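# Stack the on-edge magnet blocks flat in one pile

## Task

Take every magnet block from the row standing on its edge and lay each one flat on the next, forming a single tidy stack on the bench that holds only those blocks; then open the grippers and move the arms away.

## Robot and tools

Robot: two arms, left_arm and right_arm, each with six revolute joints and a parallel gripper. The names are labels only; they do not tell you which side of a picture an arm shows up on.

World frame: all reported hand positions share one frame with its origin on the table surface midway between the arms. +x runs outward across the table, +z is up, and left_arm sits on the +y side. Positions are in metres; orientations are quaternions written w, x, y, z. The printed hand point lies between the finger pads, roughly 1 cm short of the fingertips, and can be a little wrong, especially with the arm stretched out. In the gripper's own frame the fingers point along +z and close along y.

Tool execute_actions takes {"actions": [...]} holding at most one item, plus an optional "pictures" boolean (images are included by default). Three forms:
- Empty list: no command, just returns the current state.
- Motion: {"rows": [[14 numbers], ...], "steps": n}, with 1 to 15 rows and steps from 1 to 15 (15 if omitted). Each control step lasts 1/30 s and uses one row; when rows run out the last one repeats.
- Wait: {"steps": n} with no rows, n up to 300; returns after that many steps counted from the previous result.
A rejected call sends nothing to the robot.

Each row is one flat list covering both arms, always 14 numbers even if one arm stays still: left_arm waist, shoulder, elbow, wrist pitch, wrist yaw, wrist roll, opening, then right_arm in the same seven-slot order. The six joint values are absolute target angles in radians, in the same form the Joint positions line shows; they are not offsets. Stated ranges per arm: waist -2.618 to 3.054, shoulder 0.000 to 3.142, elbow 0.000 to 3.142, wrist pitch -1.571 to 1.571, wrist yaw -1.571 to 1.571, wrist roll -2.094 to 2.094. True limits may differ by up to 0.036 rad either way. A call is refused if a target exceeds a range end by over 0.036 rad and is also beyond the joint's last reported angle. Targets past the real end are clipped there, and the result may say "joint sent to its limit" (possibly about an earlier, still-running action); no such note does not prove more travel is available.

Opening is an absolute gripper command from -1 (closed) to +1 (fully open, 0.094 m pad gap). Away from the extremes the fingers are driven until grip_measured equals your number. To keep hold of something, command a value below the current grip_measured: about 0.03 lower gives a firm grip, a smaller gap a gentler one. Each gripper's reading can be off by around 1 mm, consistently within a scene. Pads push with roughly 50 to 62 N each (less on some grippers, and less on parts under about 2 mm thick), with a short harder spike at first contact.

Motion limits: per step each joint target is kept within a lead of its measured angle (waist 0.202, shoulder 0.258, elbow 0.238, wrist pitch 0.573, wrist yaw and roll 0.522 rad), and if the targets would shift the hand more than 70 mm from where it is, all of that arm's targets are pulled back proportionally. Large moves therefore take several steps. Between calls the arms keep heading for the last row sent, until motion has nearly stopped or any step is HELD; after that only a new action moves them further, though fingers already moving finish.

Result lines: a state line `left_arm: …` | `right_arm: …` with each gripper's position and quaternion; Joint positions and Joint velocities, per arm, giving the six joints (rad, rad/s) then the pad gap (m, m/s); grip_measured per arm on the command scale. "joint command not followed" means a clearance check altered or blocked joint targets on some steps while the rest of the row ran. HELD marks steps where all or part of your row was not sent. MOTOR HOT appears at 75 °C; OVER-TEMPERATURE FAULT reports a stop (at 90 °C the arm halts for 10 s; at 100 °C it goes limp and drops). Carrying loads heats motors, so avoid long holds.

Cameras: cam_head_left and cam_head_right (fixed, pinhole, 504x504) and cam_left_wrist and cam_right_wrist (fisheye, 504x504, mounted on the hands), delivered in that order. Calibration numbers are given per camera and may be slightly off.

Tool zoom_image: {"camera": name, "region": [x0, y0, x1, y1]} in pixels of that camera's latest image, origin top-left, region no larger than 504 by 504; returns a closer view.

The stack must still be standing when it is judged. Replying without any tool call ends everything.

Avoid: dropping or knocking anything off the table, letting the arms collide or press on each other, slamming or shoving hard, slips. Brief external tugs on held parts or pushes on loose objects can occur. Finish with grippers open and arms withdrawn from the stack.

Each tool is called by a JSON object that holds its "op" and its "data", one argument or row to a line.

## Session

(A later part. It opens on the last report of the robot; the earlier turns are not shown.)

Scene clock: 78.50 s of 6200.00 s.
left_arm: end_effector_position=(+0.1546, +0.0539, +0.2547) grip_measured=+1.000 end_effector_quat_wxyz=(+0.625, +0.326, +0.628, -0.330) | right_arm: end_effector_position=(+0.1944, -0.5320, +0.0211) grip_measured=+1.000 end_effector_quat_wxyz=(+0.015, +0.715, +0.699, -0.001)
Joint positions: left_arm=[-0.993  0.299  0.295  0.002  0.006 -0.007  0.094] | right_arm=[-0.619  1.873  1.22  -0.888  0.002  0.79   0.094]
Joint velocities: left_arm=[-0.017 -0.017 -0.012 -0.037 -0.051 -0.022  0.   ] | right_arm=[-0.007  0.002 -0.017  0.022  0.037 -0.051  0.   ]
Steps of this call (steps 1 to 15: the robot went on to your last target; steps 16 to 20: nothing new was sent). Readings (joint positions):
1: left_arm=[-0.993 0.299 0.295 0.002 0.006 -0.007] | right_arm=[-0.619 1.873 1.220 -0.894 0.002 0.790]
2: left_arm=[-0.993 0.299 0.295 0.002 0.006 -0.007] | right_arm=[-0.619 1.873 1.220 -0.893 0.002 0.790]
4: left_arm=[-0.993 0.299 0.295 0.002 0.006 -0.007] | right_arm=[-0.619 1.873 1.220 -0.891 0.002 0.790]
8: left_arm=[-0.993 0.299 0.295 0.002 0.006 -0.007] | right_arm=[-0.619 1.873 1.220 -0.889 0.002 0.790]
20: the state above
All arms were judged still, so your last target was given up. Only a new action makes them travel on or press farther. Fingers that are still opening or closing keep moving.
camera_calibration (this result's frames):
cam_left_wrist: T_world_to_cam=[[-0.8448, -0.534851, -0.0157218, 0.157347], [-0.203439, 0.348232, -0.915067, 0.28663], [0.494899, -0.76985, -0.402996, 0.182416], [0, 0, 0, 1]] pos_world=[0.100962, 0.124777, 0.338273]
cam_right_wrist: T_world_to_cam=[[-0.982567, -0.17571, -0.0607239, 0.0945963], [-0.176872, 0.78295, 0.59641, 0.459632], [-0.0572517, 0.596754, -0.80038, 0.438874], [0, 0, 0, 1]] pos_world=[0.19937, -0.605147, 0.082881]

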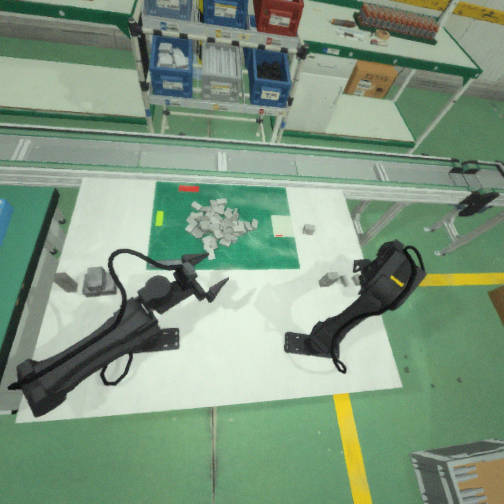

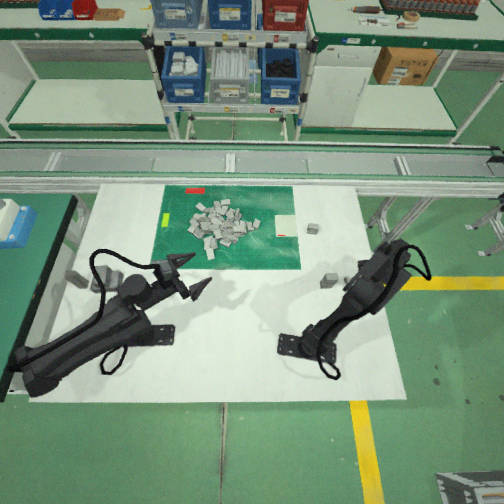

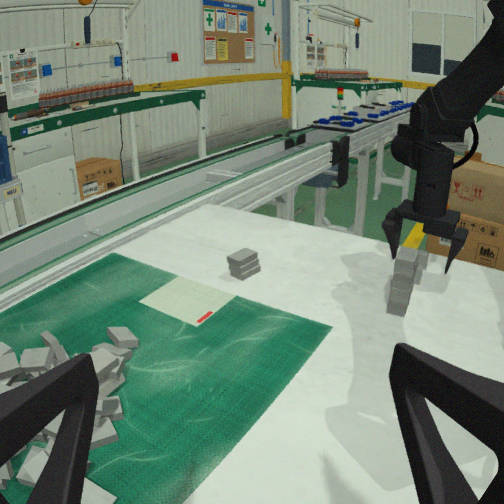

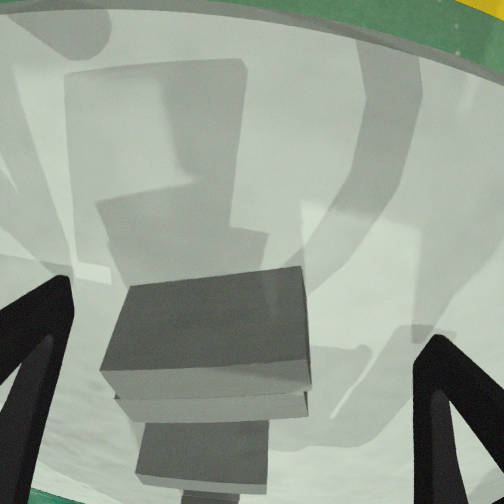

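{"op": "execute_actions", "data": {
  "actions": [
    {"rows":[[-1.0,0.3,0.3,0,0,0,1,-0.6,1.88,1.21,-0.88,0,0.79,-0.5]]}
  ],
  "pictures": false
}}

{"op": "execute_actions", "data": {
  "actions": [
    {"rows":[[-1.0,0.3,0.3,0,0,0,1,-0.6,1.83,1.46,-1.18,0,0.79,-0.5]]}
  ],
  "pictures": false
}}

{"op": "execute_actions", "data": {
  "actions": [
    {"rows":[[-1.0,0.3,0.3,0,0,0,1,0.04,1.6,1.0,1.0,0,0,-0.5]]}
  ],
  "pictures": false
}}

{"op": "execute_actions", "data": {
  "actions": [
    {"steps":50}
  ],
  "pictures": false
}}

{"op": "execute_actions", "data": {
  "actions": [
    {"rows":[[-1.0,0.3,0.3,0,0,0,1,0.04,2.15,0.58,1.57,0,0,-0.5]]}
  ],
  "pictures": false
}}

{"op": "execute_actions", "data": {
  "actions": [
    {"steps":40}
  ]
}}

{"op": "zoom_image", "data": {
  "camera": "cam_left_wrist",
  "region": [150,180,350,330]
}}

Scene clock: 83.17 s of 6200.00 s.
left_arm: end_effector_position=(+0.1546, +0.0539, +0.2547) grip_measured=+1.000 end_effector_quat_wxyz=(+0.625, +0.326, +0.628, -0.330) | right_arm: end_effector_position=(+0.1979, -0.5301, +0.0211) grip_measured=-0.145 end_effector_quat_wxyz=(+0.017, +0.711, +0.703, +0.000)
Joint positions: left_arm=[-0.993  0.299  0.295  0.002  0.006 -0.007  0.094] | right_arm=[-0.609  1.873  1.22  -0.883 -0.001  0.79   0.04 ]
Joint velocities: left_arm=[ 0.017 -0.017 -0.002 -0.007  0.007 -0.022  0.   ] | right_arm=[ 0.012  0.002  0.017  0.037  0.037 -0.007  0.   ]
Steps of this call (steps 1 to 90: nothing new was sent; then 1.17 s passed at rest; steps 91 to 105: all 15 steps of this action). Readings (joint positions):
91: left_arm=[-0.993 0.299 0.295 0.002 0.006 -0.007] | right_arm=[-0.618 1.873 1.220 -0.888 0.002 0.790]
92: left_arm=[-0.993 0.299 0.295 0.002 0.006 -0.007] | right_arm=[-0.617 1.873 1.220 -0.888 0.002 0.790]
94: left_arm=[-0.993 0.299 0.295 0.002 0.006 -0.007] | right_arm=[-0.612 1.873 1.220 -0.884 -0.001 0.790]
98: left_arm=[-0.993 0.299 0.295 0.002 0.006 -0.007] | right_arm=[-0.609 1.873 1.220 -0.883 -0.001 0.790]
105: the state above

Scene clock: 83.67 s of 6200.00 s.
left_arm: end_effector_position=(+0.1546, +0.0539, +0.2547) grip_measured=+1.000 end_effector_quat_wxyz=(+0.625, +0.326, +0.628, -0.330) | right_arm: end_effector_position=(+0.2051, -0.5373, +0.0938) grip_measured=-0.145 end_effector_quat_wxyz=(+0.023, +0.711, +0.703, +0.000)
Joint positions: left_arm=[-0.993  0.299  0.295  0.002  0.006 -0.007  0.094] | right_arm=[-0.609  1.826  1.458 -1.157 -0.001  0.79   0.04 ]
Joint velocities: left_arm=[-0.007  0.002 -0.022 -0.007  0.037  0.037  0.   ] | right_arm=[ 0.007 -0.012 -0.002 -0.081 -0.007 -0.037  0.   ]
Steps of this call (steps 1 to 15: all 15 steps of this action). Readings (joint positions):
1: left_arm=[-0.993 0.299 0.295 0.002 0.006 -0.007] | right_arm=[-0.609 1.876 1.250 -0.927 -0.001 0.790]
2: left_arm=[-0.993 0.299 0.295 0.002 0.006 -0.007] | right_arm=[-0.609 1.884 1.303 -0.999 -0.001 0.790]
4: left_arm=[-0.993 0.299 0.295 0.002 0.006 -0.007] | right_arm=[-0.609 1.871 1.394 -1.062 -0.001 0.790]
8: left_arm=[-0.993 0.299 0.295 0.002 0.006 -0.007] | right_arm=[-0.609 1.825 1.458 -1.097 -0.001 0.790]
15: the state above

Scene clock: 84.17 s of 6200.00 s.
left_arm: end_effector_position=(+0.1546, +0.0539, +0.2547) grip_measured=+1.000 end_effector_quat_wxyz=(+0.625, +0.326, +0.628, -0.330) | right_arm: end_effector_position=(+0.4188, -0.3665, +0.1390) grip_measured=-0.144 end_effector_quat_wxyz=(+0.442, +0.119, +0.889, -0.014)
Joint positions: left_arm=[-0.993  0.299  0.295  0.002  0.006 -0.007  0.094] | right_arm=[ 0.016  1.622  1.009 -0.043 -0.001  0.1    0.04 ]
Joint velocities: left_arm=[ 0.002 -0.007 -0.002  0.037 -0.022 -0.081  0.   ] | right_arm=[ 0.393 -0.017  0.007  2.103 -0.051 -0.418 -0.   ]
Steps of this call (steps 1 to 15: all 15 steps of this action). Readings (joint positions):
1: left_arm=[-0.993 0.299 0.295 0.002 0.006 -0.007] | right_arm=[-0.595 1.802 1.422 -1.099 0.007 0.733]
2: left_arm=[-0.993 0.299 0.295 0.002 0.006 -0.007] | right_arm=[-0.566 1.755 1.347 -0.990 0.017 0.651]
4: left_arm=[-0.993 0.299 0.295 0.002 0.006 -0.007] | right_arm=[-0.461 1.667 1.208 -0.804 0.018 0.483]
8: left_arm=[-0.993 0.299 0.295 0.002 0.006 -0.007] | right_arm=[-0.227 1.621 1.046 -0.487 0.010 0.252]
15: the state above

Scene clock: 85.83 s of 6200.00 s.
left_arm: end_effector_position=(+0.1546, +0.0539, +0.2547) grip_measured=+1.000 end_effector_quat_wxyz=(+0.625, +0.326, +0.628, -0.330) | right_arm: end_effector_position=(+0.4541, -0.3621, +0.3812) grip_measured=-0.143 end_effector_quat_wxyz=(+0.823, +0.042, +0.564, -0.058)
Joint positions: left_arm=[-0.993  0.299  0.295  0.002  0.006 -0.007  0.094] | right_arm=[ 0.036  1.617  1.009  0.976 -0.003  0.004  0.04 ]
Joint velocities: left_arm=[ 0.012 -0.002 -0.017  0.007  0.022 -0.022  0.   ] | right_arm=[ 0.007  0.007  0.012 -0.022  0.037 -0.037 -0.001]
Steps of this call (steps 1 to 45: the robot went on to your last target; steps 46 to 50: nothing new was sent). Readings (joint positions):
1: left_arm=[-0.993 0.299 0.295 0.002 0.006 -0.007] | right_arm=[0.027 1.622 1.009 0.029 -0.002 0.087]
2: left_arm=[-0.993 0.299 0.295 0.002 0.006 -0.007] | right_arm=[0.033 1.622 1.009 0.102 -0.003 0.075]
4: left_arm=[-0.993 0.299 0.295 0.002 0.006 -0.007] | right_arm=[0.036 1.622 1.009 0.247 -0.003 0.058]
8: left_arm=[-0.993 0.299 0.295 0.002 0.006 -0.007] | right_arm=[0.036 1.622 1.009 0.533 -0.003 0.035]
50: the state above
All arms were judged still, so your last target was given up. Only a new action makes them travel on or press farther. Fingers that are still opening or closing keep moving.

Scene clock: 86.33 s of 6200.00 s.
left_arm: end_effector_position=(+0.1546, +0.0539, +0.2547) grip_measured=+1.000 end_effector_quat_wxyz=(+0.625, +0.326, +0.628, -0.330) | right_arm: end_effector_position=(+0.4206, -0.3563, +0.0449) grip_measured=-0.464 end_effector_quat_wxyz=(+0.640, +0.056, +0.765, -0.043)
Joint positions: left_arm=[-0.993  0.299  0.295  0.002  0.006 -0.007  0.094] | right_arm=[ 0.037  2.176  0.567  1.432 -0.005  0.005  0.025]
Joint velocities: left_arm=[-0.007 -0.017 -0.002  0.051 -0.022  0.022  0.   ] | right_arm=[ 0.012 -0.012 -0.051  0.183  0.242 -0.066 -0.067]
joint sent to its limit (right arm) — the command would take joint 4 (wrist pitch) past its upper limit, so that joint was sent only as far as its limit.
Steps of this call (steps 1 to 15: all 15 steps of this action). Readings (joint positions):
1: left_arm=[-0.993 0.299 0.295 0.002 0.006 -0.007] | right_arm=[0.036 1.634 0.992 1.030 -0.003 0.004]
2: left_arm=[-0.993 0.299 0.295 0.002 0.006 -0.007] | right_arm=[0.036 1.662 0.962 1.137 -0.003 0.004]
4: left_arm=[-0.993 0.299 0.295 0.002 0.006 -0.007] | right_arm=[0.036 1.735 0.892 1.252 -0.003 0.004]
8: left_arm=[-0.993 0.299 0.295 0.002 0.006 -0.007] | right_arm=[0.036 1.917 0.745 1.343 -0.003 0.004]
15: the state above

Scene clock: 87.67 s of 6200.00 s.
left_arm: end_effector_position=(+0.1546, +0.0539, +0.2547) grip_measured=+1.000 end_effector_quat_wxyz=(+0.625, +0.326, +0.628, -0.330) | right_arm: end_effector_position=(+0.4246, -0.3573, +0.0810) grip_measured=-0.498 end_effector_quat_wxyz=(+0.691, +0.053, +0.720, -0.048)
Joint positions: left_arm=[-0.993  0.299  0.295  0.002  0.006 -0.007  0.094] | right_arm=[ 0.037  2.163  0.567  1.555 -0.004  0.005  0.024]
Joint velocities: left_arm=[ 0.002 -0.012  0.002  0.007 -0.007  0.007  0.   ] | right_arm=[-0.002  0.007 -0.002  0.007  0.022 -0.022 -0.   ]
joint sent to its limit (right arm) — the command would take joint 4 (wrist pitch) past its upper limit, so that joint was sent only as far as its limit.
Steps of this call (steps 1 to 30: the robot went on to your last target; steps 31 to 40: nothing new was sent). Readings (joint positions):
1: left_arm=[-0.993 0.299 0.295 0.002 0.006 -0.007] | right_arm=[0.037 2.176 0.567 1.446 -0.004 0.005]
2: left_arm=[-0.993 0.299 0.295 0.002 0.006 -0.007] | right_arm=[0.037 2.173 0.567 1.468 -0.004 0.005]
4: left_arm=[-0.993 0.299 0.295 0.002 0.006 -0.007] | right_arm=[0.037 2.167 0.567 1.502 -0.004 0.005]
8: left_arm=[-0.993 0.299 0.295 0.002 0.006 -0.007] | right_arm=[0.037 2.163 0.567 1.540 -0.004 0.005]
40: the state above
All arms were judged still, so your last target was given up. Only a new action makes them travel on or press farther. Fingers that are still opening or closing keep moving.
camera_calibration (this result's frames):
cam_left_wrist: T_world_to_cam=[[-0.8448, -0.534851, -0.0157218, 0.157347], [-0.203439, 0.348232, -0.915067, 0.28663], [0.494899, -0.76985, -0.402996, 0.182416], [0, 0, 0, 1]] pos_world=[0.100962, 0.124777, 0.338273]
cam_right_wrist: T_world_to_cam=[[-0.0864595, -0.978257, 0.188515, -0.332278], [-0.667101, -0.0836909, -0.740252, 0.334645], [0.739934, -0.18976, -0.64536, -0.236247], [0, 0, 0, 1]] pos_world=[0.36932, -0.341877, 0.157897]

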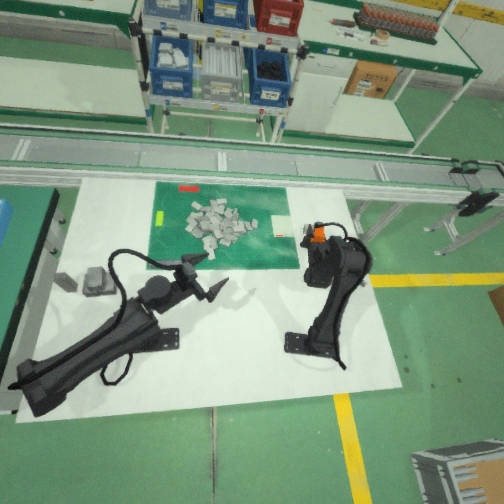

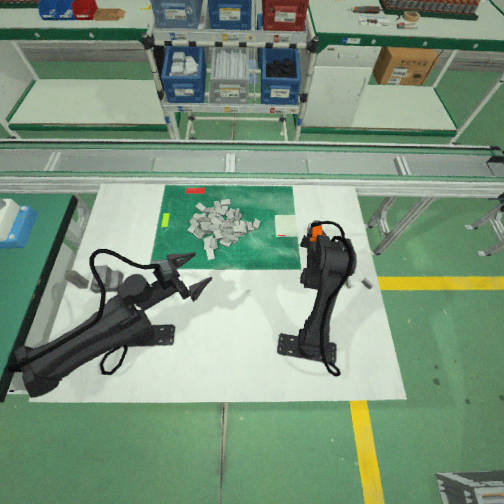

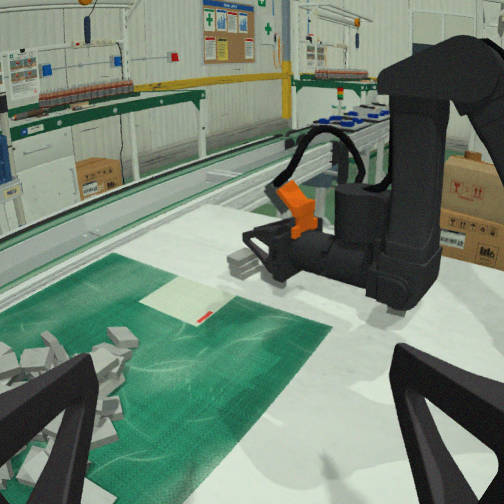

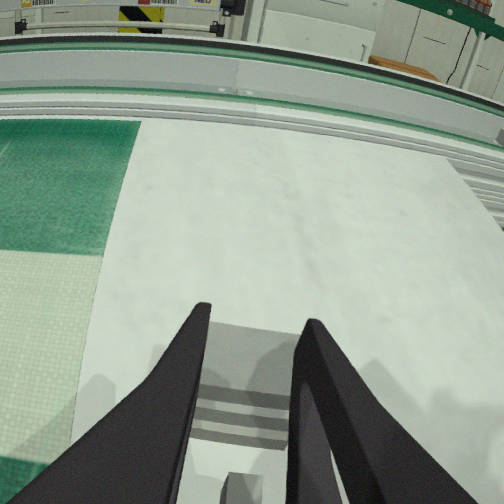

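Region (150, 180, 350, 330) of cam_left_wrist's 504x504 image, scaled by 2.520, with more detail than that image has; it fills the top 378 rows of this view, and the rest is white.

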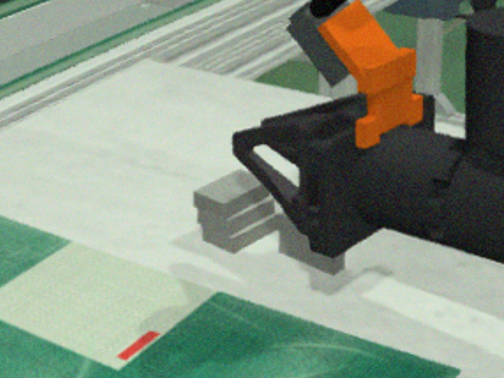

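{"op": "execute_actions", "data": {
  "actions": [
    {"rows":[[-1.0,0.3,0.3,0,0,0,1,0.04,1.8,1.3,0.5,0,0,1]]}
  ],
  "pictures": false
}}

{"op": "execute_actions", "data": {
  "actions": [
    {"rows":[[-1.0,0.3,0.3,0,0,0,1,0.04,2.25,2.15,-1.47,0,0,1]]}
  ],
  "pictures": false
}}

{"op": "execute_actions", "data": {
  "actions": [
    {"steps":60}
  ]
}}

Scene clock: 91.43 s of 6200.00 s.
left_arm: end_effector_position=(+0.1546, +0.0539, +0.2547) grip_measured=+1.000 end_effector_quat_wxyz=(+0.625, +0.326, +0.628, -0.330) | right_arm: end_effector_position=(+0.5172, -0.3709, +0.3686) grip_measured=+1.000 end_effector_quat_wxyz=(+0.767, +0.047, +0.637, -0.053)
Joint positions: left_arm=[-0.993  0.299  0.295  0.002  0.006 -0.007  0.094] | right_arm=[ 0.037  1.771  1.314  0.641 -0.004  0.004  0.094]
Joint velocities: left_arm=[ 0.007  0.012 -0.017  0.022  0.037  0.007  0.   ] | right_arm=[ 0.027  0.002 -0.007 -0.403 -0.051  0.037  0.   ]
Steps of this call (steps 1 to 90: nothing new was sent; then 0.27 s passed at rest; steps 91 to 105: all 15 steps of this action). Readings (joint positions):
91: left_arm=[-0.993 0.299 0.295 0.002 0.006 -0.007] | right_arm=[0.037 2.138 0.584 1.494 -0.004 0.005]
92: left_arm=[-0.993 0.299 0.295 0.002 0.006 -0.007] | right_arm=[0.037 2.095 0.625 1.365 -0.004 0.005]
94: left_arm=[-0.993 0.299 0.295 0.002 0.006 -0.007] | right_arm=[0.037 1.989 0.735 1.162 -0.004 0.005]
98: left_arm=[-0.993 0.299 0.295 0.002 0.006 -0.007] | right_arm=[0.037 1.832 1.047 0.787 -0.004 0.004]
105: the state above

Scene clock: 91.93 s of 6200.00 s.
left_arm: end_effector_position=(+0.1546, +0.0539, +0.2547) grip_measured=+1.000 end_effector_quat_wxyz=(+0.625, +0.326, +0.628, -0.330) | right_arm: end_effector_position=(+0.5950, -0.3824, +0.1614) grip_measured=+1.000 end_effector_quat_wxyz=(+0.434, +0.067, +0.898, -0.029)
Joint positions: left_arm=[-0.993  0.299  0.295  0.002  0.006 -0.007  0.094] | right_arm=[ 0.037  2.296  2.054 -0.429 -0.004  0.004  0.094]
Joint velocities: left_arm=[-0.002 -0.007 -0.007 -0.007  0.081 -0.037  0.   ] | right_arm=[-0.032 -0.012  1.033 -3.143  0.007  0.007  0.   ]
Steps of this call (steps 1 to 15: all 15 steps of this action). Readings (joint positions):
1: left_arm=[-0.993 0.299 0.295 0.002 0.006 -0.007] | right_arm=[0.037 1.783 1.331 0.607 -0.004 0.004]
2: left_arm=[-0.993 0.299 0.295 0.002 0.006 -0.007] | right_arm=[0.037 1.813 1.373 0.562 -0.004 0.004]
4: left_arm=[-0.993 0.299 0.295 0.002 0.006 -0.007] | right_arm=[0.037 1.886 1.459 0.473 -0.004 0.004]
8: left_arm=[-0.993 0.299 0.295 0.002 0.006 -0.007] | right_arm=[0.037 2.048 1.621 0.279 -0.004 0.004]
15: the state above

Scene clock: 93.93 s of 6200.00 s.
left_arm: end_effector_position=(+0.1546, +0.0539, +0.2547) grip_measured=+1.000 end_effector_quat_wxyz=(+0.625, +0.326, +0.628, -0.330) | right_arm: end_effector_position=(+0.3900, -0.3522, +0.1068) grip_measured=+1.000 end_effector_quat_wxyz=(-0.003, +0.075, +0.997, +0.002)
Joint positions: left_arm=[-0.993  0.299  0.295  0.002  0.006 -0.007  0.094] | right_arm=[ 0.037  2.251  2.135 -1.461 -0.004  0.004  0.094]
Joint velocities: left_arm=[-0.007 -0.007  0.002 -0.037 -0.022  0.007  0.   ] | right_arm=[ 0.002 -0.017  0.002 -0.037  0.007 -0.081  0.   ]
Steps of this call (steps 1 to 45: the robot went on to your last target; steps 46 to 60: nothing new was sent). Readings (joint positions):
1: left_arm=[-0.993 0.299 0.295 0.002 0.006 -0.007] | right_arm=[0.037 2.293 2.084 -0.534 -0.004 0.004]
2: left_arm=[-0.993 0.299 0.295 0.002 0.006 -0.007] | right_arm=[0.037 2.285 2.105 -0.631 -0.004 0.004]
4: left_arm=[-0.993 0.299 0.295 0.002 0.006 -0.007] | right_arm=[0.037 2.264 2.126 -0.804 -0.004 0.004]
8: left_arm=[-0.993 0.299 0.295 0.002 0.006 -0.007] | right_arm=[0.037 2.249 2.135 -1.116 -0.004 0.004]
60: the state above
All arms were judged still, so your last target was given up. Only a new action makes them travel on or press farther. Fingers that are still opening or closing keep moving.
camera_calibration (this result's frames):
cam_left_wrist: T_world_to_cam=[[-0.8448, -0.534851, -0.0157218, 0.157347], [-0.203439, 0.348232, -0.915067, 0.28663], [0.494899, -0.76985, -0.402996, 0.182416], [0, 0, 0, 1]] pos_world=[0.100962, 0.124777, 0.338273]
cam_right_wrist: T_world_to_cam=[[0.0457027, -0.997677, -0.0505142, -0.367994], [-0.780784, -0.0672182, 0.621174, 0.235852], [-0.623127, 0.0110513, -0.782043, 0.423824], [0, 0, 0, 1]] pos_world=[0.465063, -0.35597, 0.166354]

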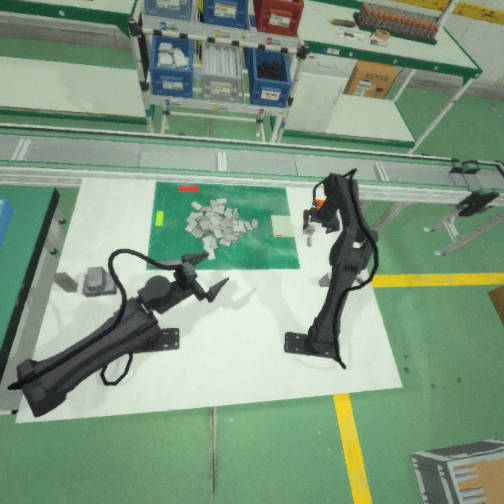

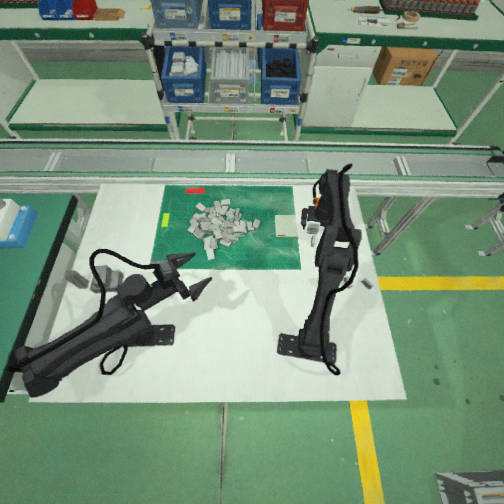

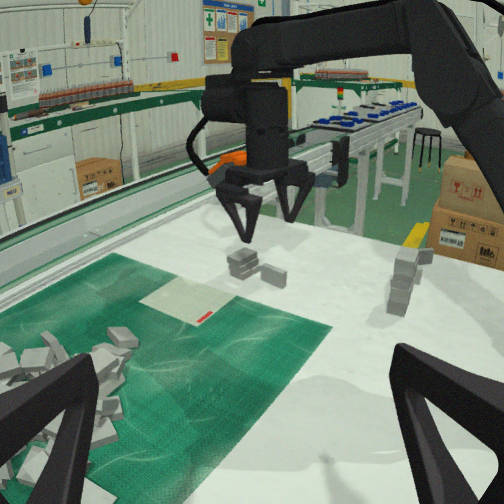

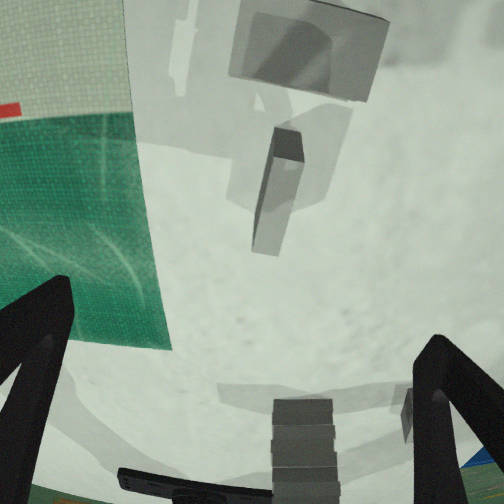

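{"op": "execute_actions", "data": {
  "actions": [
    {"rows":[[-1.0,0.3,0.3,0,0,0,1,0.0,2.125,1.8,-1.245,0,1.57,0.25]]}
  ],
  "pictures": false
}}

{"op": "execute_actions", "data": {
  "actions": [
    {"steps":40}
  ]
}}

Scene clock: 98.77 s of 6200.00 s.
left_arm: end_effector_position=(+0.1546, +0.0539, +0.2547) grip_measured=+1.000 end_effector_quat_wxyz=(+0.625, +0.326, +0.628, -0.330) | right_arm: end_effector_position=(+0.3598, -0.3614, +0.0703) grip_measured=+0.252 end_effector_quat_wxyz=(-0.011, +0.694, +0.720, -0.005)
Joint positions: left_arm=[-0.993  0.299  0.295  0.002  0.006 -0.007  0.094] | right_arm=[ 0.003  2.135  1.803 -1.262 -0.004  1.355  0.059]
Joint velocities: left_arm=[ 0.017  0.002 -0.012 -0.051 -0.007 -0.051  0.   ] | right_arm=[-0.002 -0.002  0.032  0.051 -0.007  1.429 -0.001]
Steps of this call (steps 1 to 90: nothing new was sent; then 1.33 s passed at rest; steps 91 to 105: all 15 steps of this action). Readings (joint positions):
91: left_arm=[-0.993 0.299 0.295 0.002 0.006 -0.007] | right_arm=[0.035 2.230 2.092 -1.420 -0.004 0.074]
92: left_arm=[-0.993 0.299 0.295 0.002 0.006 -0.007] | right_arm=[0.033 2.192 2.009 -1.363 -0.004 0.174]
94: left_arm=[-0.993 0.299 0.295 0.002 0.006 -0.007] | right_arm=[0.021 2.140 1.881 -1.328 -0.004 0.370]
98: left_arm=[-0.993 0.299 0.295 0.002 0.006 -0.007] | right_arm=[0.004 2.135 1.805 -1.303 -0.004 0.762]
105: the state above

Scene clock: 100.10 s of 6200.00 s.
left_arm: end_effector_position=(+0.1546, +0.0539, +0.2547) grip_measured=+1.000 end_effector_quat_wxyz=(+0.625, +0.326, +0.628, -0.330) | right_arm: end_effector_position=(+0.3631, -0.3620, +0.0702) grip_measured=+0.252 end_effector_quat_wxyz=(-0.005, +0.766, +0.643, -0.002)
Joint positions: left_arm=[-0.993  0.299  0.295  0.002  0.006 -0.007  0.094] | right_arm=[ 0.003  2.135  1.803 -1.248 -0.004  1.564  0.059]
Joint velocities: left_arm=[-0.022  0.007 -0.007  0.022 -0.007 -0.037  0.   ] | right_arm=[-0.007 -0.007  0.002  0.007 -0.066 -0.007  0.001]
Steps of this call (steps 1 to 30: the robot went on to your last target; steps 31 to 40: nothing new was sent). Readings (joint positions):
1: left_arm=[-0.993 0.299 0.295 0.002 0.006 -0.007] | right_arm=[0.003 2.135 1.803 -1.259 -0.004 1.397]
2: left_arm=[-0.993 0.299 0.295 0.002 0.006 -0.007] | right_arm=[0.003 2.135 1.803 -1.257 -0.004 1.431]
4: left_arm=[-0.993 0.299 0.295 0.002 0.006 -0.007] | right_arm=[0.003 2.135 1.803 -1.255 -0.004 1.479]
8: left_arm=[-0.993 0.299 0.295 0.002 0.006 -0.007] | right_arm=[0.003 2.135 1.803 -1.251 -0.004 1.530]
40: the state above
All arms were judged still, so your last target was given up. Only a new action makes them travel on or press farther. Fingers that are still opening or closing keep moving.
camera_calibration (this result's frames):
cam_left_wrist: T_world_to_cam=[[-0.8448, -0.534851, -0.0157218, 0.157347], [-0.203439, 0.348232, -0.915067, 0.28663], [0.494899, -0.76985, -0.402996, 0.182416], [0, 0, 0, 1]] pos_world=[0.100962, 0.124777, 0.338273]
cam_right_wrist: T_world_to_cam=[[-0.999034, -0.0231203, -0.0373627, 0.352808], [-0.0413617, 0.781764, 0.622201, 0.275691], [0.0148233, 0.623145, -0.781966, 0.368539], [0, 0, 0, 1]] pos_world=[0.358408, -0.437022, 0.129832]

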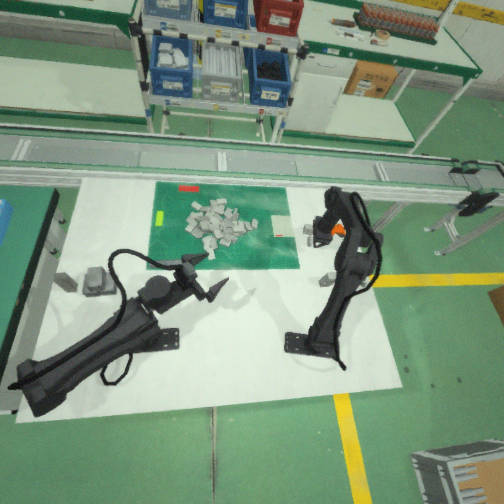

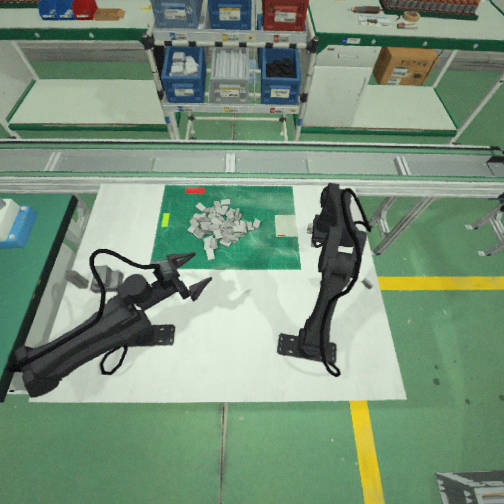

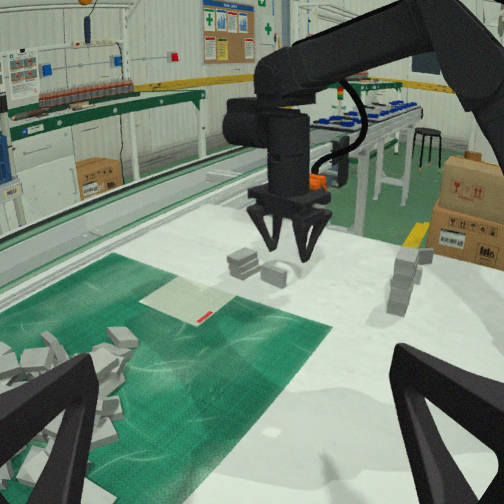

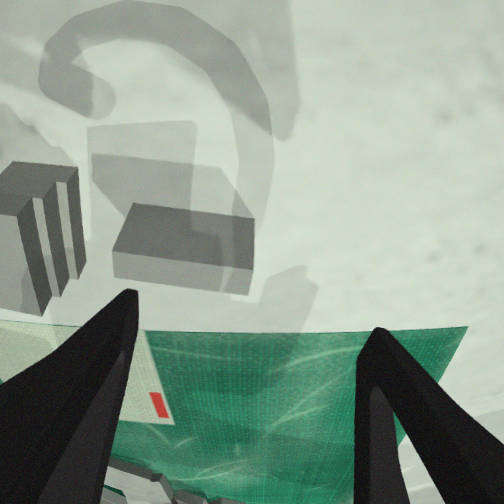

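{"op": "execute_actions", "data": {
  "actions": [
    {"rows":[[-1.0,0.3,0.3,0,0,0,1,0.02,2.17,1.85,-1.245,0,0,0.25]]}
  ],
  "pictures": false
}}

{"op": "execute_actions", "data": {
  "actions": [
    {"steps":25}
  ],
  "pictures": false
}}

{"op": "execute_actions", "data": {
  "actions": [
    {"rows":[[-1.0,0.3,0.3,0,0,0,1,0.02,2.2,1.73,-1.1,0,0,0.25]]}
  ],
  "pictures": false
}}

{"op": "execute_actions", "data": {
  "actions": [
    {"rows":[[-1.0,0.3,0.3,0,0,0,1,0.02,2.2,1.73,-1.1,0,0,-1]]}
  ]
}}

Scene clock: 104.90 s of 6200.00 s.
left_arm: end_effector_position=(+0.1546, +0.0539, +0.2547) grip_measured=+1.000 end_effector_quat_wxyz=(+0.625, +0.326, +0.628, -0.330) | right_arm: end_effector_position=(+0.3699, -0.3601, +0.0670) grip_measured=+0.252 end_effector_quat_wxyz=(-0.003, +0.192, +0.981, +0.002)
Joint positions: left_arm=[-0.993  0.299  0.295  0.002  0.006 -0.007  0.094] | right_arm=[ 0.011  2.159  1.828 -1.246 -0.004  0.214  0.059]
Joint velocities: left_arm=[ 0.017 -0.002 -0.017 -0.007  0.051 -0.022  0.   ] | right_arm=[-0.027  0.007 -0.002  0.037 -0.007 -1.443 -0.   ]
Steps of this call (steps 1 to 90: nothing new was sent; then 1.30 s passed at rest; steps 91 to 105: all 15 steps of this action). Readings (joint positions):
91: left_arm=[-0.993 0.299 0.295 0.002 0.006 -0.007] | right_arm=[0.003 2.137 1.807 -1.252 -0.004 1.494]
92: left_arm=[-0.993 0.299 0.295 0.002 0.006 -0.007] | right_arm=[0.004 2.143 1.815 -1.253 -0.004 1.395]
94: left_arm=[-0.993 0.299 0.295 0.002 0.006 -0.007] | right_arm=[0.006 2.152 1.826 -1.248 -0.004 1.199]
98: left_arm=[-0.993 0.299 0.295 0.002 0.006 -0.007] | right_arm=[0.010 2.159 1.828 -1.246 -0.004 0.807]
105: the state above

Scene clock: 105.73 s of 6200.00 s.
left_arm: end_effector_position=(+0.1546, +0.0539, +0.2547) grip_measured=+1.000 end_effector_quat_wxyz=(+0.625, +0.326, +0.628, -0.330) | right_arm: end_effector_position=(+0.3699, -0.3601, +0.0670) grip_measured=+0.252 end_effector_quat_wxyz=(-0.003, +0.089, +0.996, +0.002)
Joint positions: left_arm=[-0.993  0.299  0.295  0.002  0.006 -0.007  0.094] | right_arm=[ 0.011  2.159  1.828 -1.246 -0.004  0.006  0.059]
Joint velocities: left_arm=[ 0.017 -0.007 -0.002 -0.066 -0.022 -0.037  0.   ] | right_arm=[-0.012 -0.007 -0.022 -0.051  0.051 -0.022  0.001]
Steps of this call (steps 1 to 25: the robot went on to your last target). Readings (joint positions):
1: left_arm=[-0.993 0.299 0.295 0.002 0.006 -0.007] | right_arm=[0.011 2.159 1.828 -1.246 -0.004 0.172]
2: left_arm=[-0.993 0.299 0.295 0.002 0.006 -0.007] | right_arm=[0.011 2.159 1.828 -1.246 -0.004 0.138]
4: left_arm=[-0.993 0.299 0.295 0.002 0.006 -0.007] | right_arm=[0.011 2.159 1.828 -1.246 -0.004 0.090]
8: left_arm=[-0.993 0.299 0.295 0.002 0.006 -0.007] | right_arm=[0.011 2.159 1.828 -1.246 -0.004 0.040]
25: the state above

Scene clock: 106.23 s of 6200.00 s.
left_arm: end_effector_position=(+0.1546, +0.0539, +0.2547) grip_measured=+1.000 end_effector_quat_wxyz=(+0.625, +0.326, +0.628, -0.330) | right_arm: end_effector_position=(+0.3713, -0.3603, +0.0248) grip_measured=+0.252 end_effector_quat_wxyz=(-0.009, +0.089, +0.996, +0.003)
Joint positions: left_arm=[-0.993  0.299  0.295  0.002  0.006 -0.007  0.094] | right_arm=[ 0.011  2.206  1.733 -1.116 -0.004  0.006  0.059]
Joint velocities: left_arm=[-0.022  0.002 -0.007 -0.037 -0.007  0.007  0.   ] | right_arm=[-0.012 -0.017  0.017 -0.007  0.022 -0.007  0.001]
Steps of this call (steps 1 to 15: all 15 steps of this action). Readings (joint positions):
1: left_arm=[-0.993 0.299 0.295 0.002 0.006 -0.007] | right_arm=[0.011 2.159 1.816 -1.228 -0.004 0.006]
2: left_arm=[-0.993 0.299 0.295 0.002 0.006 -0.007] | right_arm=[0.011 2.159 1.797 -1.200 -0.004 0.006]
4: left_arm=[-0.993 0.299 0.295 0.002 0.006 -0.007] | right_arm=[0.011 2.173 1.763 -1.164 -0.004 0.006]
8: left_arm=[-0.993 0.299 0.295 0.002 0.006 -0.007] | right_arm=[0.011 2.204 1.735 -1.137 -0.004 0.006]
15: the state above

Scene clock: 106.73 s of 6200.00 s.
left_arm: end_effector_position=(+0.1546, +0.0539, +0.2547) grip_measured=+1.000 end_effector_quat_wxyz=(+0.625, +0.326, +0.628, -0.330) | right_arm: end_effector_position=(+0.3727, -0.3604, +0.0248) grip_measured=-0.784 end_effector_quat_wxyz=(-0.006, +0.088, +0.996, +0.002)
Joint positions: left_arm=[-0.993  0.299  0.295  0.002  0.006 -0.007  0.094] | right_arm=[ 0.011  2.206  1.733 -1.11  -0.004  0.005  0.01 ]
Joint velocities: left_arm=[-0.012 -0.012 -0.017 -0.037  0.007 -0.007  0.   ] | right_arm=[ 0.017 -0.007 -0.027  0.066  0.007  0.081  0.   ]
Steps of this call (steps 1 to 15: all 15 steps of this action). Readings (joint positions):
1: left_arm=[-0.993 0.299 0.295 0.002 0.006 -0.007] | right_arm=[0.011 2.206 1.733 -1.114 -0.004 0.005]
2: left_arm=[-0.993 0.299 0.295 0.002 0.006 -0.007] | right_arm=[0.011 2.206 1.733 -1.113 -0.004 0.005]
4: left_arm=[-0.993 0.299 0.295 0.002 0.006 -0.007] | right_arm=[0.011 2.206 1.733 -1.112 -0.005 0.005]
8: left_arm=[-0.993 0.299 0.295 0.002 0.006 -0.007] | right_arm=[0.011 2.206 1.733 -1.111 -0.004 0.005]
15: the state above
camera_calibration (this result's frames):
cam_left_wrist: T_world_to_cam=[[-0.8448, -0.534851, -0.0157218, 0.157347], [-0.203439, 0.348232, -0.915067, 0.28663], [0.494899, -0.76985, -0.402996, 0.182416], [0, 0, 0, 1]] pos_world=[0.100962, 0.124777, 0.338273]
cam_right_wrist: T_world_to_cam=[[0.0195028, -0.998474, -0.0516736, -0.370092], [-0.778515, -0.0475942, 0.625819, 0.278855], [-0.627323, 0.0280234, -0.778255, 0.356578], [0, 0, 0, 1]] pos_world=[0.448, -0.366247, 0.0838714]

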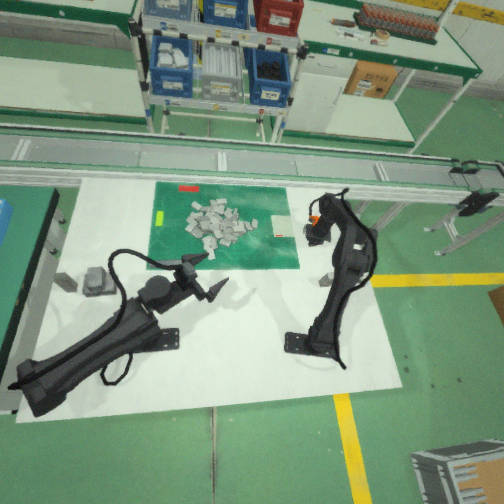

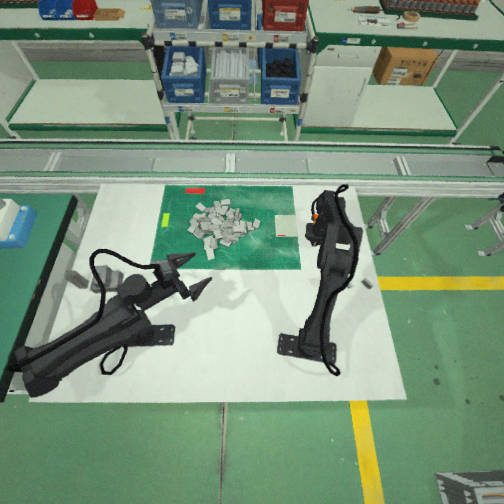

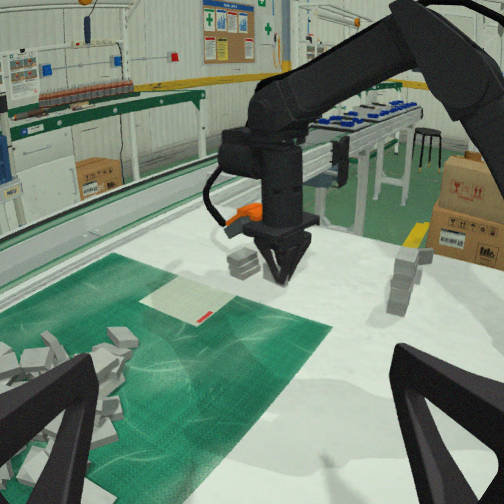

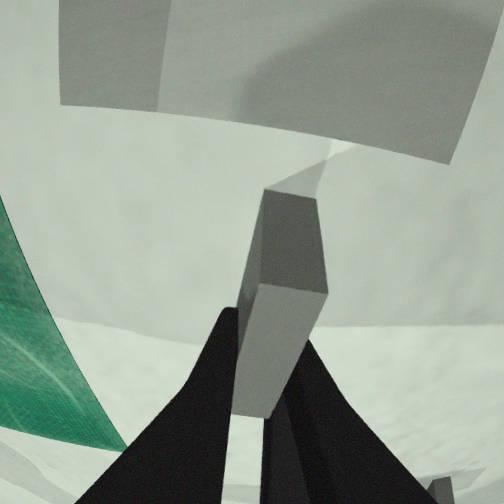

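{"op": "execute_actions", "data": {
  "actions": [
    {"rows":[[-1.0,0.3,0.3,0,0,0,1,0.02,2.17,1.85,-1.245,0,0,-1]],"steps":10}
  ],
  "pictures": false
}}

{"op": "execute_actions", "data": {
  "actions": [
    {"rows":[[-1.0,0.3,0.3,0,0,0,1,-0.2,2.17,1.85,-1.245,0,1.57,-1]]}
  ],
  "pictures": false
}}

{"op": "execute_actions", "data": {
  "actions": [
    {"steps":25}
  ],
  "pictures": false
}}

{"op": "execute_actions", "data": {
  "actions": [
    {"rows":[[-1.0,0.3,0.3,0,0,0,1,-0.2,2.2,1.735,-1.1,0,1.57,-1]]}
  ],
  "pictures": false
}}

{"op": "execute_actions", "data": {
  "actions": [
    {"rows":[[-1.0,0.3,0.3,0,0,0,1,-0.2,2.2,1.735,-1.1,0,1.57,0]]}
  ],
  "pictures": false
}}

{"op": "execute_actions", "data": {
  "actions": [
    {"rows":[[-1.0,0.3,0.3,0,0,0,1,-0.2,2.17,1.85,-1.245,0,1.57,0]],"steps":10}
  ],
  "pictures": false
}}

{"op": "execute_actions", "data": {
  "actions": [
    {"rows":[[-1.0,0.3,0.3,0,0,0,1,-0.215,2.17,1.85,-1.245,0,0,0.8]]}
  ],
  "pictures": false
}}

{"op": "execute_actions", "data": {
  "actions": [
    {"steps":25}
  ],
  "pictures": false
}}

{"op": "execute_actions", "data": {
  "actions": [
    {"rows":[[-1.0,0.3,0.3,0,0,0,1,-0.215,2.23,1.76,-1.1,0,0,0.8]]}
  ],
  "pictures": false
}}

{"op": "execute_actions", "data": {
  "actions": [
    {"rows":[[-1.0,0.3,0.3,0,0,0,1,-0.215,2.23,1.76,-1.1,0,0,-0.5]]}
  ]
}}

Scene clock: 117.40 s of 6200.00 s.
left_arm: end_effector_position=(+0.1546, +0.0539, +0.2547) grip_measured=+1.000 end_effector_quat_wxyz=(+0.625, +0.326, +0.628, -0.330) | right_arm: end_effector_position=(+0.3780, -0.3614, +0.0616) grip_measured=-0.784 end_effector_quat_wxyz=(+0.007, +0.088, +0.996, +0.001)
Joint positions: left_arm=[-0.993  0.299  0.295  0.002  0.006 -0.007  0.094] | right_arm=[ 0.011  2.177  1.835 -1.216 -0.004  0.005  0.01 ]
Joint velocities: left_arm=[-0.002 -0.017  0.007 -0.11  -0.037 -0.007  0.   ] | right_arm=[-0.012  0.012  0.002 -0.125 -0.007 -0.007 -0.001]
Steps of this call (steps 1 to 15: the robot went on to your last target; steps 16 to 90: nothing new was sent; then 7.33 s passed at rest; steps 91 to 100: all 10 steps of this action). Readings (joint positions):
91: left_arm=[-0.993 0.299 0.295 0.002 0.006 -0.007] | right_arm=[0.011 2.206 1.748 -1.128 -0.004 0.005]
92: left_arm=[-0.993 0.299 0.295 0.002 0.006 -0.007] | right_arm=[0.011 2.209 1.769 -1.157 -0.004 0.005]
94: left_arm=[-0.993 0.299 0.295 0.002 0.006 -0.007] | right_arm=[0.011 2.202 1.806 -1.188 -0.004 0.005]
98: left_arm=[-0.993 0.299 0.295 0.002 0.006 -0.007] | right_arm=[0.011 2.178 1.834 -1.208 -0.004 0.005]
100: the state above

Scene clock: 117.90 s of 6200.00 s.
left_arm: end_effector_position=(+0.1546, +0.0539, +0.2547) grip_measured=+1.000 end_effector_quat_wxyz=(+0.625, +0.326, +0.628, -0.330) | right_arm: end_effector_position=(+0.3483, -0.4510, +0.0616) grip_measured=-0.784 end_effector_quat_wxyz=(-0.000, +0.759, +0.651, -0.002)
Joint positions: left_arm=[-0.993  0.299  0.295  0.002  0.006 -0.007  0.094] | right_arm=[-0.21   2.177  1.835 -1.231  0.004  1.33   0.01 ]
Joint velocities: left_arm=[-0.017 -0.012 -0.012 -0.022  0.007 -0.051  0.   ] | right_arm=[ 0.159 -0.022 -0.022  0.007 -0.051  1.56  -0.   ]
Steps of this call (steps 1 to 15: all 15 steps of this action). Readings (joint positions):
1: left_arm=[-0.993 0.299 0.295 0.002 0.006 -0.007] | right_arm=[-0.001 2.177 1.835 -1.220 -0.010 0.061]
2: left_arm=[-0.993 0.299 0.295 0.002 0.006 -0.007] | right_arm=[-0.020 2.177 1.835 -1.224 -0.018 0.141]
4: left_arm=[-0.993 0.299 0.295 0.002 0.006 -0.007] | right_arm=[-0.094 2.177 1.835 -1.225 -0.021 0.321]
8: left_arm=[-0.993 0.299 0.295 0.002 0.006 -0.007] | right_arm=[-0.229 2.177 1.835 -1.225 -0.001 0.714]
15: the state above

Scene clock: 118.73 s of 6200.00 s.
left_arm: end_effector_position=(+0.1546, +0.0539, +0.2547) grip_measured=+1.000 end_effector_quat_wxyz=(+0.625, +0.326, +0.628, -0.330) | right_arm: end_effector_position=(+0.3498, -0.4471, +0.0616) grip_measured=-0.784 end_effector_quat_wxyz=(-0.001, +0.827, +0.562, -0.001)
Joint positions: left_arm=[-0.993  0.299  0.295  0.002  0.006 -0.007  0.094] | right_arm=[-0.201  2.177  1.835 -1.232 -0.     1.564  0.01 ]
Joint velocities: left_arm=[-0.022  0.027  0.012 -0.022 -0.066  0.081  0.   ] | right_arm=[ 0.007  0.012  0.007  0.066  0.037 -0.037  0.   ]
Steps of this call (steps 1 to 25: the robot went on to your last target). Readings (joint positions):
1: left_arm=[-0.993 0.299 0.295 0.002 0.006 -0.007] | right_arm=[-0.205 2.177 1.835 -1.232 0.002 1.377]
2: left_arm=[-0.993 0.299 0.295 0.002 0.006 -0.007] | right_arm=[-0.202 2.177 1.835 -1.232 0.001 1.415]
4: left_arm=[-0.993 0.299 0.295 0.002 0.006 -0.007] | right_arm=[-0.201 2.177 1.835 -1.232 -0.000 1.469]
8: left_arm=[-0.993 0.299 0.295 0.002 0.006 -0.007] | right_arm=[-0.201 2.177 1.835 -1.232 -0.000 1.526]
25: the state above

Scene clock: 119.23 s of 6200.00 s.
left_arm: end_effector_position=(+0.1546, +0.0539, +0.2547) grip_measured=+1.000 end_effector_quat_wxyz=(+0.625, +0.326, +0.628, -0.330) | right_arm: end_effector_position=(+0.3499, -0.4471, +0.0253) grip_measured=-0.784 end_effector_quat_wxyz=(-0.003, +0.827, +0.562, -0.002)
Joint positions: left_arm=[-0.993  0.299  0.295  0.002  0.006 -0.007  0.094] | right_arm=[-0.201  2.207  1.738 -1.109 -0.     1.564  0.01 ]
Joint velocities: left_arm=[ 0.017 -0.012  0.012 -0.066  0.022 -0.037  0.   ] | right_arm=[-0.012 -0.012 -0.002  0.037 -0.022  0.007 -0.   ]
Steps of this call (steps 1 to 15: all 15 steps of this action). Readings (joint positions):
1: left_arm=[-0.993 0.299 0.295 0.002 0.006 -0.007] | right_arm=[-0.201 2.176 1.821 -1.215 -0.000 1.564]
2: left_arm=[-0.993 0.299 0.295 0.002 0.006 -0.007] | right_arm=[-0.201 2.174 1.800 -1.187 -0.000 1.564]
4: left_arm=[-0.993 0.299 0.295 0.002 0.006 -0.007] | right_arm=[-0.201 2.182 1.765 -1.153 -0.000 1.564]
8: left_arm=[-0.993 0.299 0.295 0.002 0.006 -0.007] | right_arm=[-0.201 2.206 1.738 -1.129 -0.000 1.564]
15: the state above

Scene clock: 119.73 s of 6200.00 s.
left_arm: end_effector_position=(+0.1546, +0.0539, +0.2547) grip_measured=+1.000 end_effector_quat_wxyz=(+0.625, +0.326, +0.628, -0.330) | right_arm: end_effector_position=(+0.3512, -0.4476, +0.0252) grip_measured=-0.002 end_effector_quat_wxyz=(-0.001, +0.827, +0.562, -0.000)
Joint positions: left_arm=[-0.993  0.299  0.295  0.002  0.006 -0.007  0.094] | right_arm=[-0.201  2.207  1.738 -1.104 -0.     1.564  0.047]
Joint velocities: left_arm=[-0.012 -0.007  0.002 -0.007 -0.022  0.051  0.   ] | right_arm=[-0.017 -0.002 -0.002 -0.081 -0.022 -0.037 -0.   ]
Steps of this call (steps 1 to 15: all 15 steps of this action). Readings (joint positions):
1: left_arm=[-0.993 0.299 0.295 0.002 0.006 -0.007] | right_arm=[-0.201 2.207 1.738 -1.107 -0.000 1.564]
2: left_arm=[-0.993 0.299 0.295 0.002 0.006 -0.007] | right_arm=[-0.201 2.207 1.738 -1.107 -0.000 1.564]
4: left_arm=[-0.993 0.299 0.295 0.002 0.006 -0.007] | right_arm=[-0.201 2.207 1.738 -1.105 -0.000 1.564]
8: left_arm=[-0.993 0.299 0.295 0.002 0.006 -0.007] | right_arm=[-0.201 2.207 1.738 -1.104 -0.000 1.564]
15: the state above

Scene clock: 120.07 s of 6200.00 s.
left_arm: end_effector_position=(+0.1546, +0.0539, +0.2547) grip_measured=+1.000 end_effector_quat_wxyz=(+0.625, +0.326, +0.628, -0.330) | right_arm: end_effector_position=(+0.3560, -0.4496, +0.0650) grip_measured=-0.002 end_effector_quat_wxyz=(+0.012, +0.827, +0.561, +0.008)
Joint positions: left_arm=[-0.993  0.299  0.295  0.002  0.006 -0.007  0.094] | right_arm=[-0.201  2.17   1.838 -1.21  -0.     1.565  0.047]
Joint velocities: left_arm=[-0.007  0.012  0.002  0.022 -0.037  0.051  0.   ] | right_arm=[-0.012  0.002  0.012 -0.095  0.022 -0.007 -0.   ]
Steps of this call (steps 1 to 10: all 10 steps of this action). Readings (joint positions):
1: left_arm=[-0.993 0.299 0.295 0.002 0.006 -0.007] | right_arm=[-0.201 2.207 1.752 -1.122 -0.000 1.565]
2: left_arm=[-0.993 0.299 0.295 0.002 0.006 -0.007] | right_arm=[-0.201 2.209 1.772 -1.149 -0.000 1.565]
4: left_arm=[-0.993 0.299 0.295 0.002 0.006 -0.007] | right_arm=[-0.201 2.199 1.810 -1.179 -0.000 1.565]
8: left_arm=[-0.993 0.299 0.295 0.002 0.006 -0.007] | right_arm=[-0.201 2.172 1.837 -1.202 -0.000 1.565]
10: the state above

Scene clock: 120.57 s of 6200.00 s.
left_arm: end_effector_position=(+0.1546, +0.0539, +0.2547) grip_measured=+1.000 end_effector_quat_wxyz=(+0.625, +0.326, +0.628, -0.330) | right_arm: end_effector_position=(+0.3501, -0.4488, +0.0649) grip_measured=+0.798 end_effector_quat_wxyz=(+0.003, +0.297, +0.955, -0.000)
Joint positions: left_arm=[-0.993  0.299  0.295  0.002  0.006 -0.007  0.094] | right_arm=[-0.205  2.17   1.838 -1.233 -0.     0.215  0.084]
Joint velocities: left_arm=[-0.002 -0.012 -0.012  0.051  0.022 -0.081  0.   ] | right_arm=[-0.002 -0.002 -0.007 -0.066 -0.037 -1.385 -0.001]
Steps of this call (steps 1 to 15: all 15 steps of this action). Readings (joint positions):
1: left_arm=[-0.993 0.299 0.295 0.002 0.006 -0.007] | right_arm=[-0.201 2.170 1.838 -1.216 -0.000 1.495]
2: left_arm=[-0.993 0.299 0.295 0.002 0.006 -0.007] | right_arm=[-0.202 2.170 1.838 -1.220 -0.000 1.395]
4: left_arm=[-0.993 0.299 0.295 0.002 0.006 -0.007] | right_arm=[-0.203 2.170 1.838 -1.224 -0.000 1.199]
8: left_arm=[-0.993 0.299 0.295 0.002 0.006 -0.007] | right_arm=[-0.205 2.170 1.838 -1.229 -0.000 0.808]
15: the state above

Scene clock: 121.40 s of 6200.00 s.
left_arm: end_effector_position=(+0.1546, +0.0539, +0.2547) grip_measured=+1.000 end_effector_quat_wxyz=(+0.625, +0.326, +0.628, -0.330) | right_arm: end_effector_position=(+0.3496, -0.4486, +0.0649) grip_measured=+0.799 end_effector_quat_wxyz=(+0.002, +0.196, +0.981, -0.000)
Joint positions: left_arm=[-0.993  0.299  0.295  0.002  0.006 -0.007  0.094] | right_arm=[-0.205  2.17   1.838 -1.236 -0.     0.006  0.084]
Joint velocities: left_arm=[ 0.002 -0.002  0.002 -0.022 -0.081  0.022  0.   ] | right_arm=[-0.007  0.017 -0.012  0.007  0.007  0.051 -0.001]
Steps of this call (steps 1 to 25: the robot went on to your last target). Readings (joint positions):
1: left_arm=[-0.993 0.299 0.295 0.002 0.006 -0.007] | right_arm=[-0.205 2.170 1.838 -1.234 -0.000 0.173]
2: left_arm=[-0.993 0.299 0.295 0.002 0.006 -0.007] | right_arm=[-0.205 2.170 1.838 -1.234 -0.000 0.139]
4: left_arm=[-0.993 0.299 0.295 0.002 0.006 -0.007] | right_arm=[-0.205 2.170 1.838 -1.235 -0.000 0.090]
8: left_arm=[-0.993 0.299 0.295 0.002 0.006 -0.007] | right_arm=[-0.205 2.170 1.838 -1.235 -0.000 0.040]
25: the state above

Scene clock: 121.90 s of 6200.00 s.
left_arm: end_effector_position=(+0.1546, +0.0539, +0.2547) grip_measured=+1.000 end_effector_quat_wxyz=(+0.625, +0.326, +0.628, -0.330) | right_arm: end_effector_position=(+0.3528, -0.4499, +0.0200) grip_measured=+0.799 end_effector_quat_wxyz=(-0.008, +0.195, +0.981, +0.002)
Joint positions: left_arm=[-0.993  0.299  0.295  0.002  0.006 -0.007  0.094] | right_arm=[-0.205  2.236  1.764 -1.115 -0.     0.005  0.084]
Joint velocities: left_arm=[ 0.007 -0.002 -0.012  0.066  0.007 -0.037  0.   ] | right_arm=[ 0.012  0.007  0.007  0.007 -0.066 -0.037 -0.   ]
Steps of this call (steps 1 to 15: all 15 steps of this action). Readings (joint positions):
1: left_arm=[-0.993 0.299 0.295 0.002 0.006 -0.007] | right_arm=[-0.205 2.172 1.829 -1.221 -0.000 0.006]
2: left_arm=[-0.993 0.299 0.295 0.002 0.006 -0.007] | right_arm=[-0.205 2.174 1.816 -1.196 -0.000 0.006]
4: left_arm=[-0.993 0.299 0.295 0.002 0.006 -0.007] | right_arm=[-0.205 2.194 1.792 -1.161 -0.000 0.006]
8: left_arm=[-0.993 0.299 0.295 0.002 0.006 -0.007] | right_arm=[-0.205 2.233 1.766 -1.133 -0.000 0.006]
15: the state above

Scene clock: 122.40 s of 6200.00 s.
left_arm: end_effector_position=(+0.1546, +0.0539, +0.2547) grip_measured=+1.000 end_effector_quat_wxyz=(+0.625, +0.326, +0.628, -0.330) | right_arm: end_effector_position=(+0.3539, -0.4508, +0.0200) grip_measured=-0.105 end_effector_quat_wxyz=(-0.005, +0.195, +0.981, +0.001)
Joint positions: left_arm=[-0.993  0.299  0.295  0.002  0.006 -0.007  0.094] | right_arm=[-0.206  2.236  1.764 -1.11   0.001  0.005  0.042]
Joint velocities: left_arm=[-0.012  0.007 -0.002  0.037 -0.022  0.051  0.   ] | right_arm=[-0.007 -0.007  0.017  0.022 -0.007  0.022  0.   ]
Steps of this call (steps 1 to 15: all 15 steps of this action). Readings (joint positions):
1: left_arm=[-0.993 0.299 0.295 0.002 0.006 -0.007] | right_arm=[-0.205 2.236 1.764 -1.114 -0.000 0.005]
2: left_arm=[-0.993 0.299 0.295 0.002 0.006 -0.007] | right_arm=[-0.205 2.236 1.764 -1.113 0.001 0.005]
4: left_arm=[-0.993 0.299 0.295 0.002 0.006 -0.007] | right_arm=[-0.206 2.236 1.764 -1.112 0.001 0.005]
8: left_arm=[-0.993 0.299 0.295 0.002 0.006 -0.007] | right_arm=[-0.206 2.236 1.764 -1.110 0.001 0.005]
15: the state above
camera_calibration (this result's frames):
cam_left_wrist: T_world_to_cam=[[-0.8448, -0.534851, -0.0157218, 0.157347], [-0.203439, 0.348232, -0.915067, 0.28663], [0.494899, -0.76985, -0.402996, 0.182416], [0, 0, 0, 1]] pos_world=[0.100962, 0.124777, 0.338273]
cam_right_wrist: T_world_to_cam=[[-0.195592, -0.979542, -0.0473418, -0.375645], [-0.770216, 0.123554, 0.625701, 0.337147], [-0.607051, 0.158845, -0.778625, 0.395411], [0, 0, 0, 1]] pos_world=[0.426238, -0.472425, 0.0791399]

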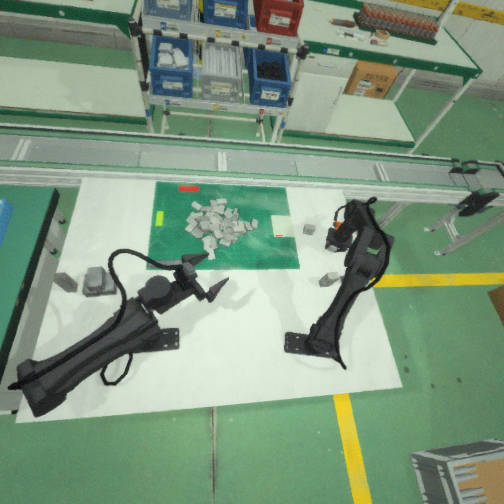

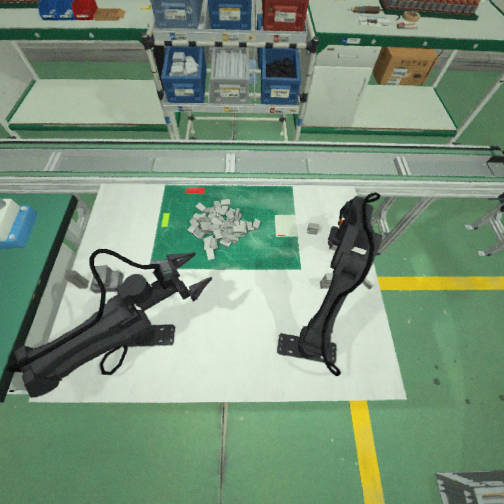

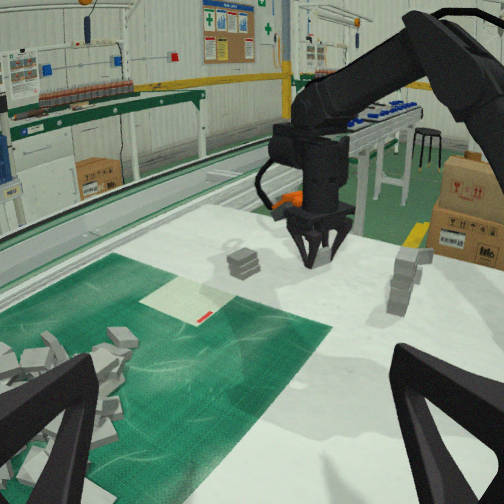

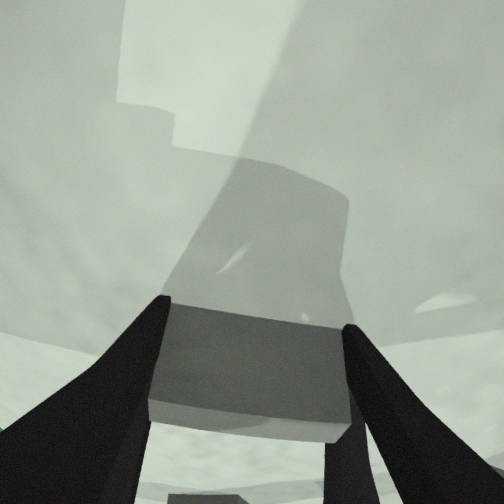

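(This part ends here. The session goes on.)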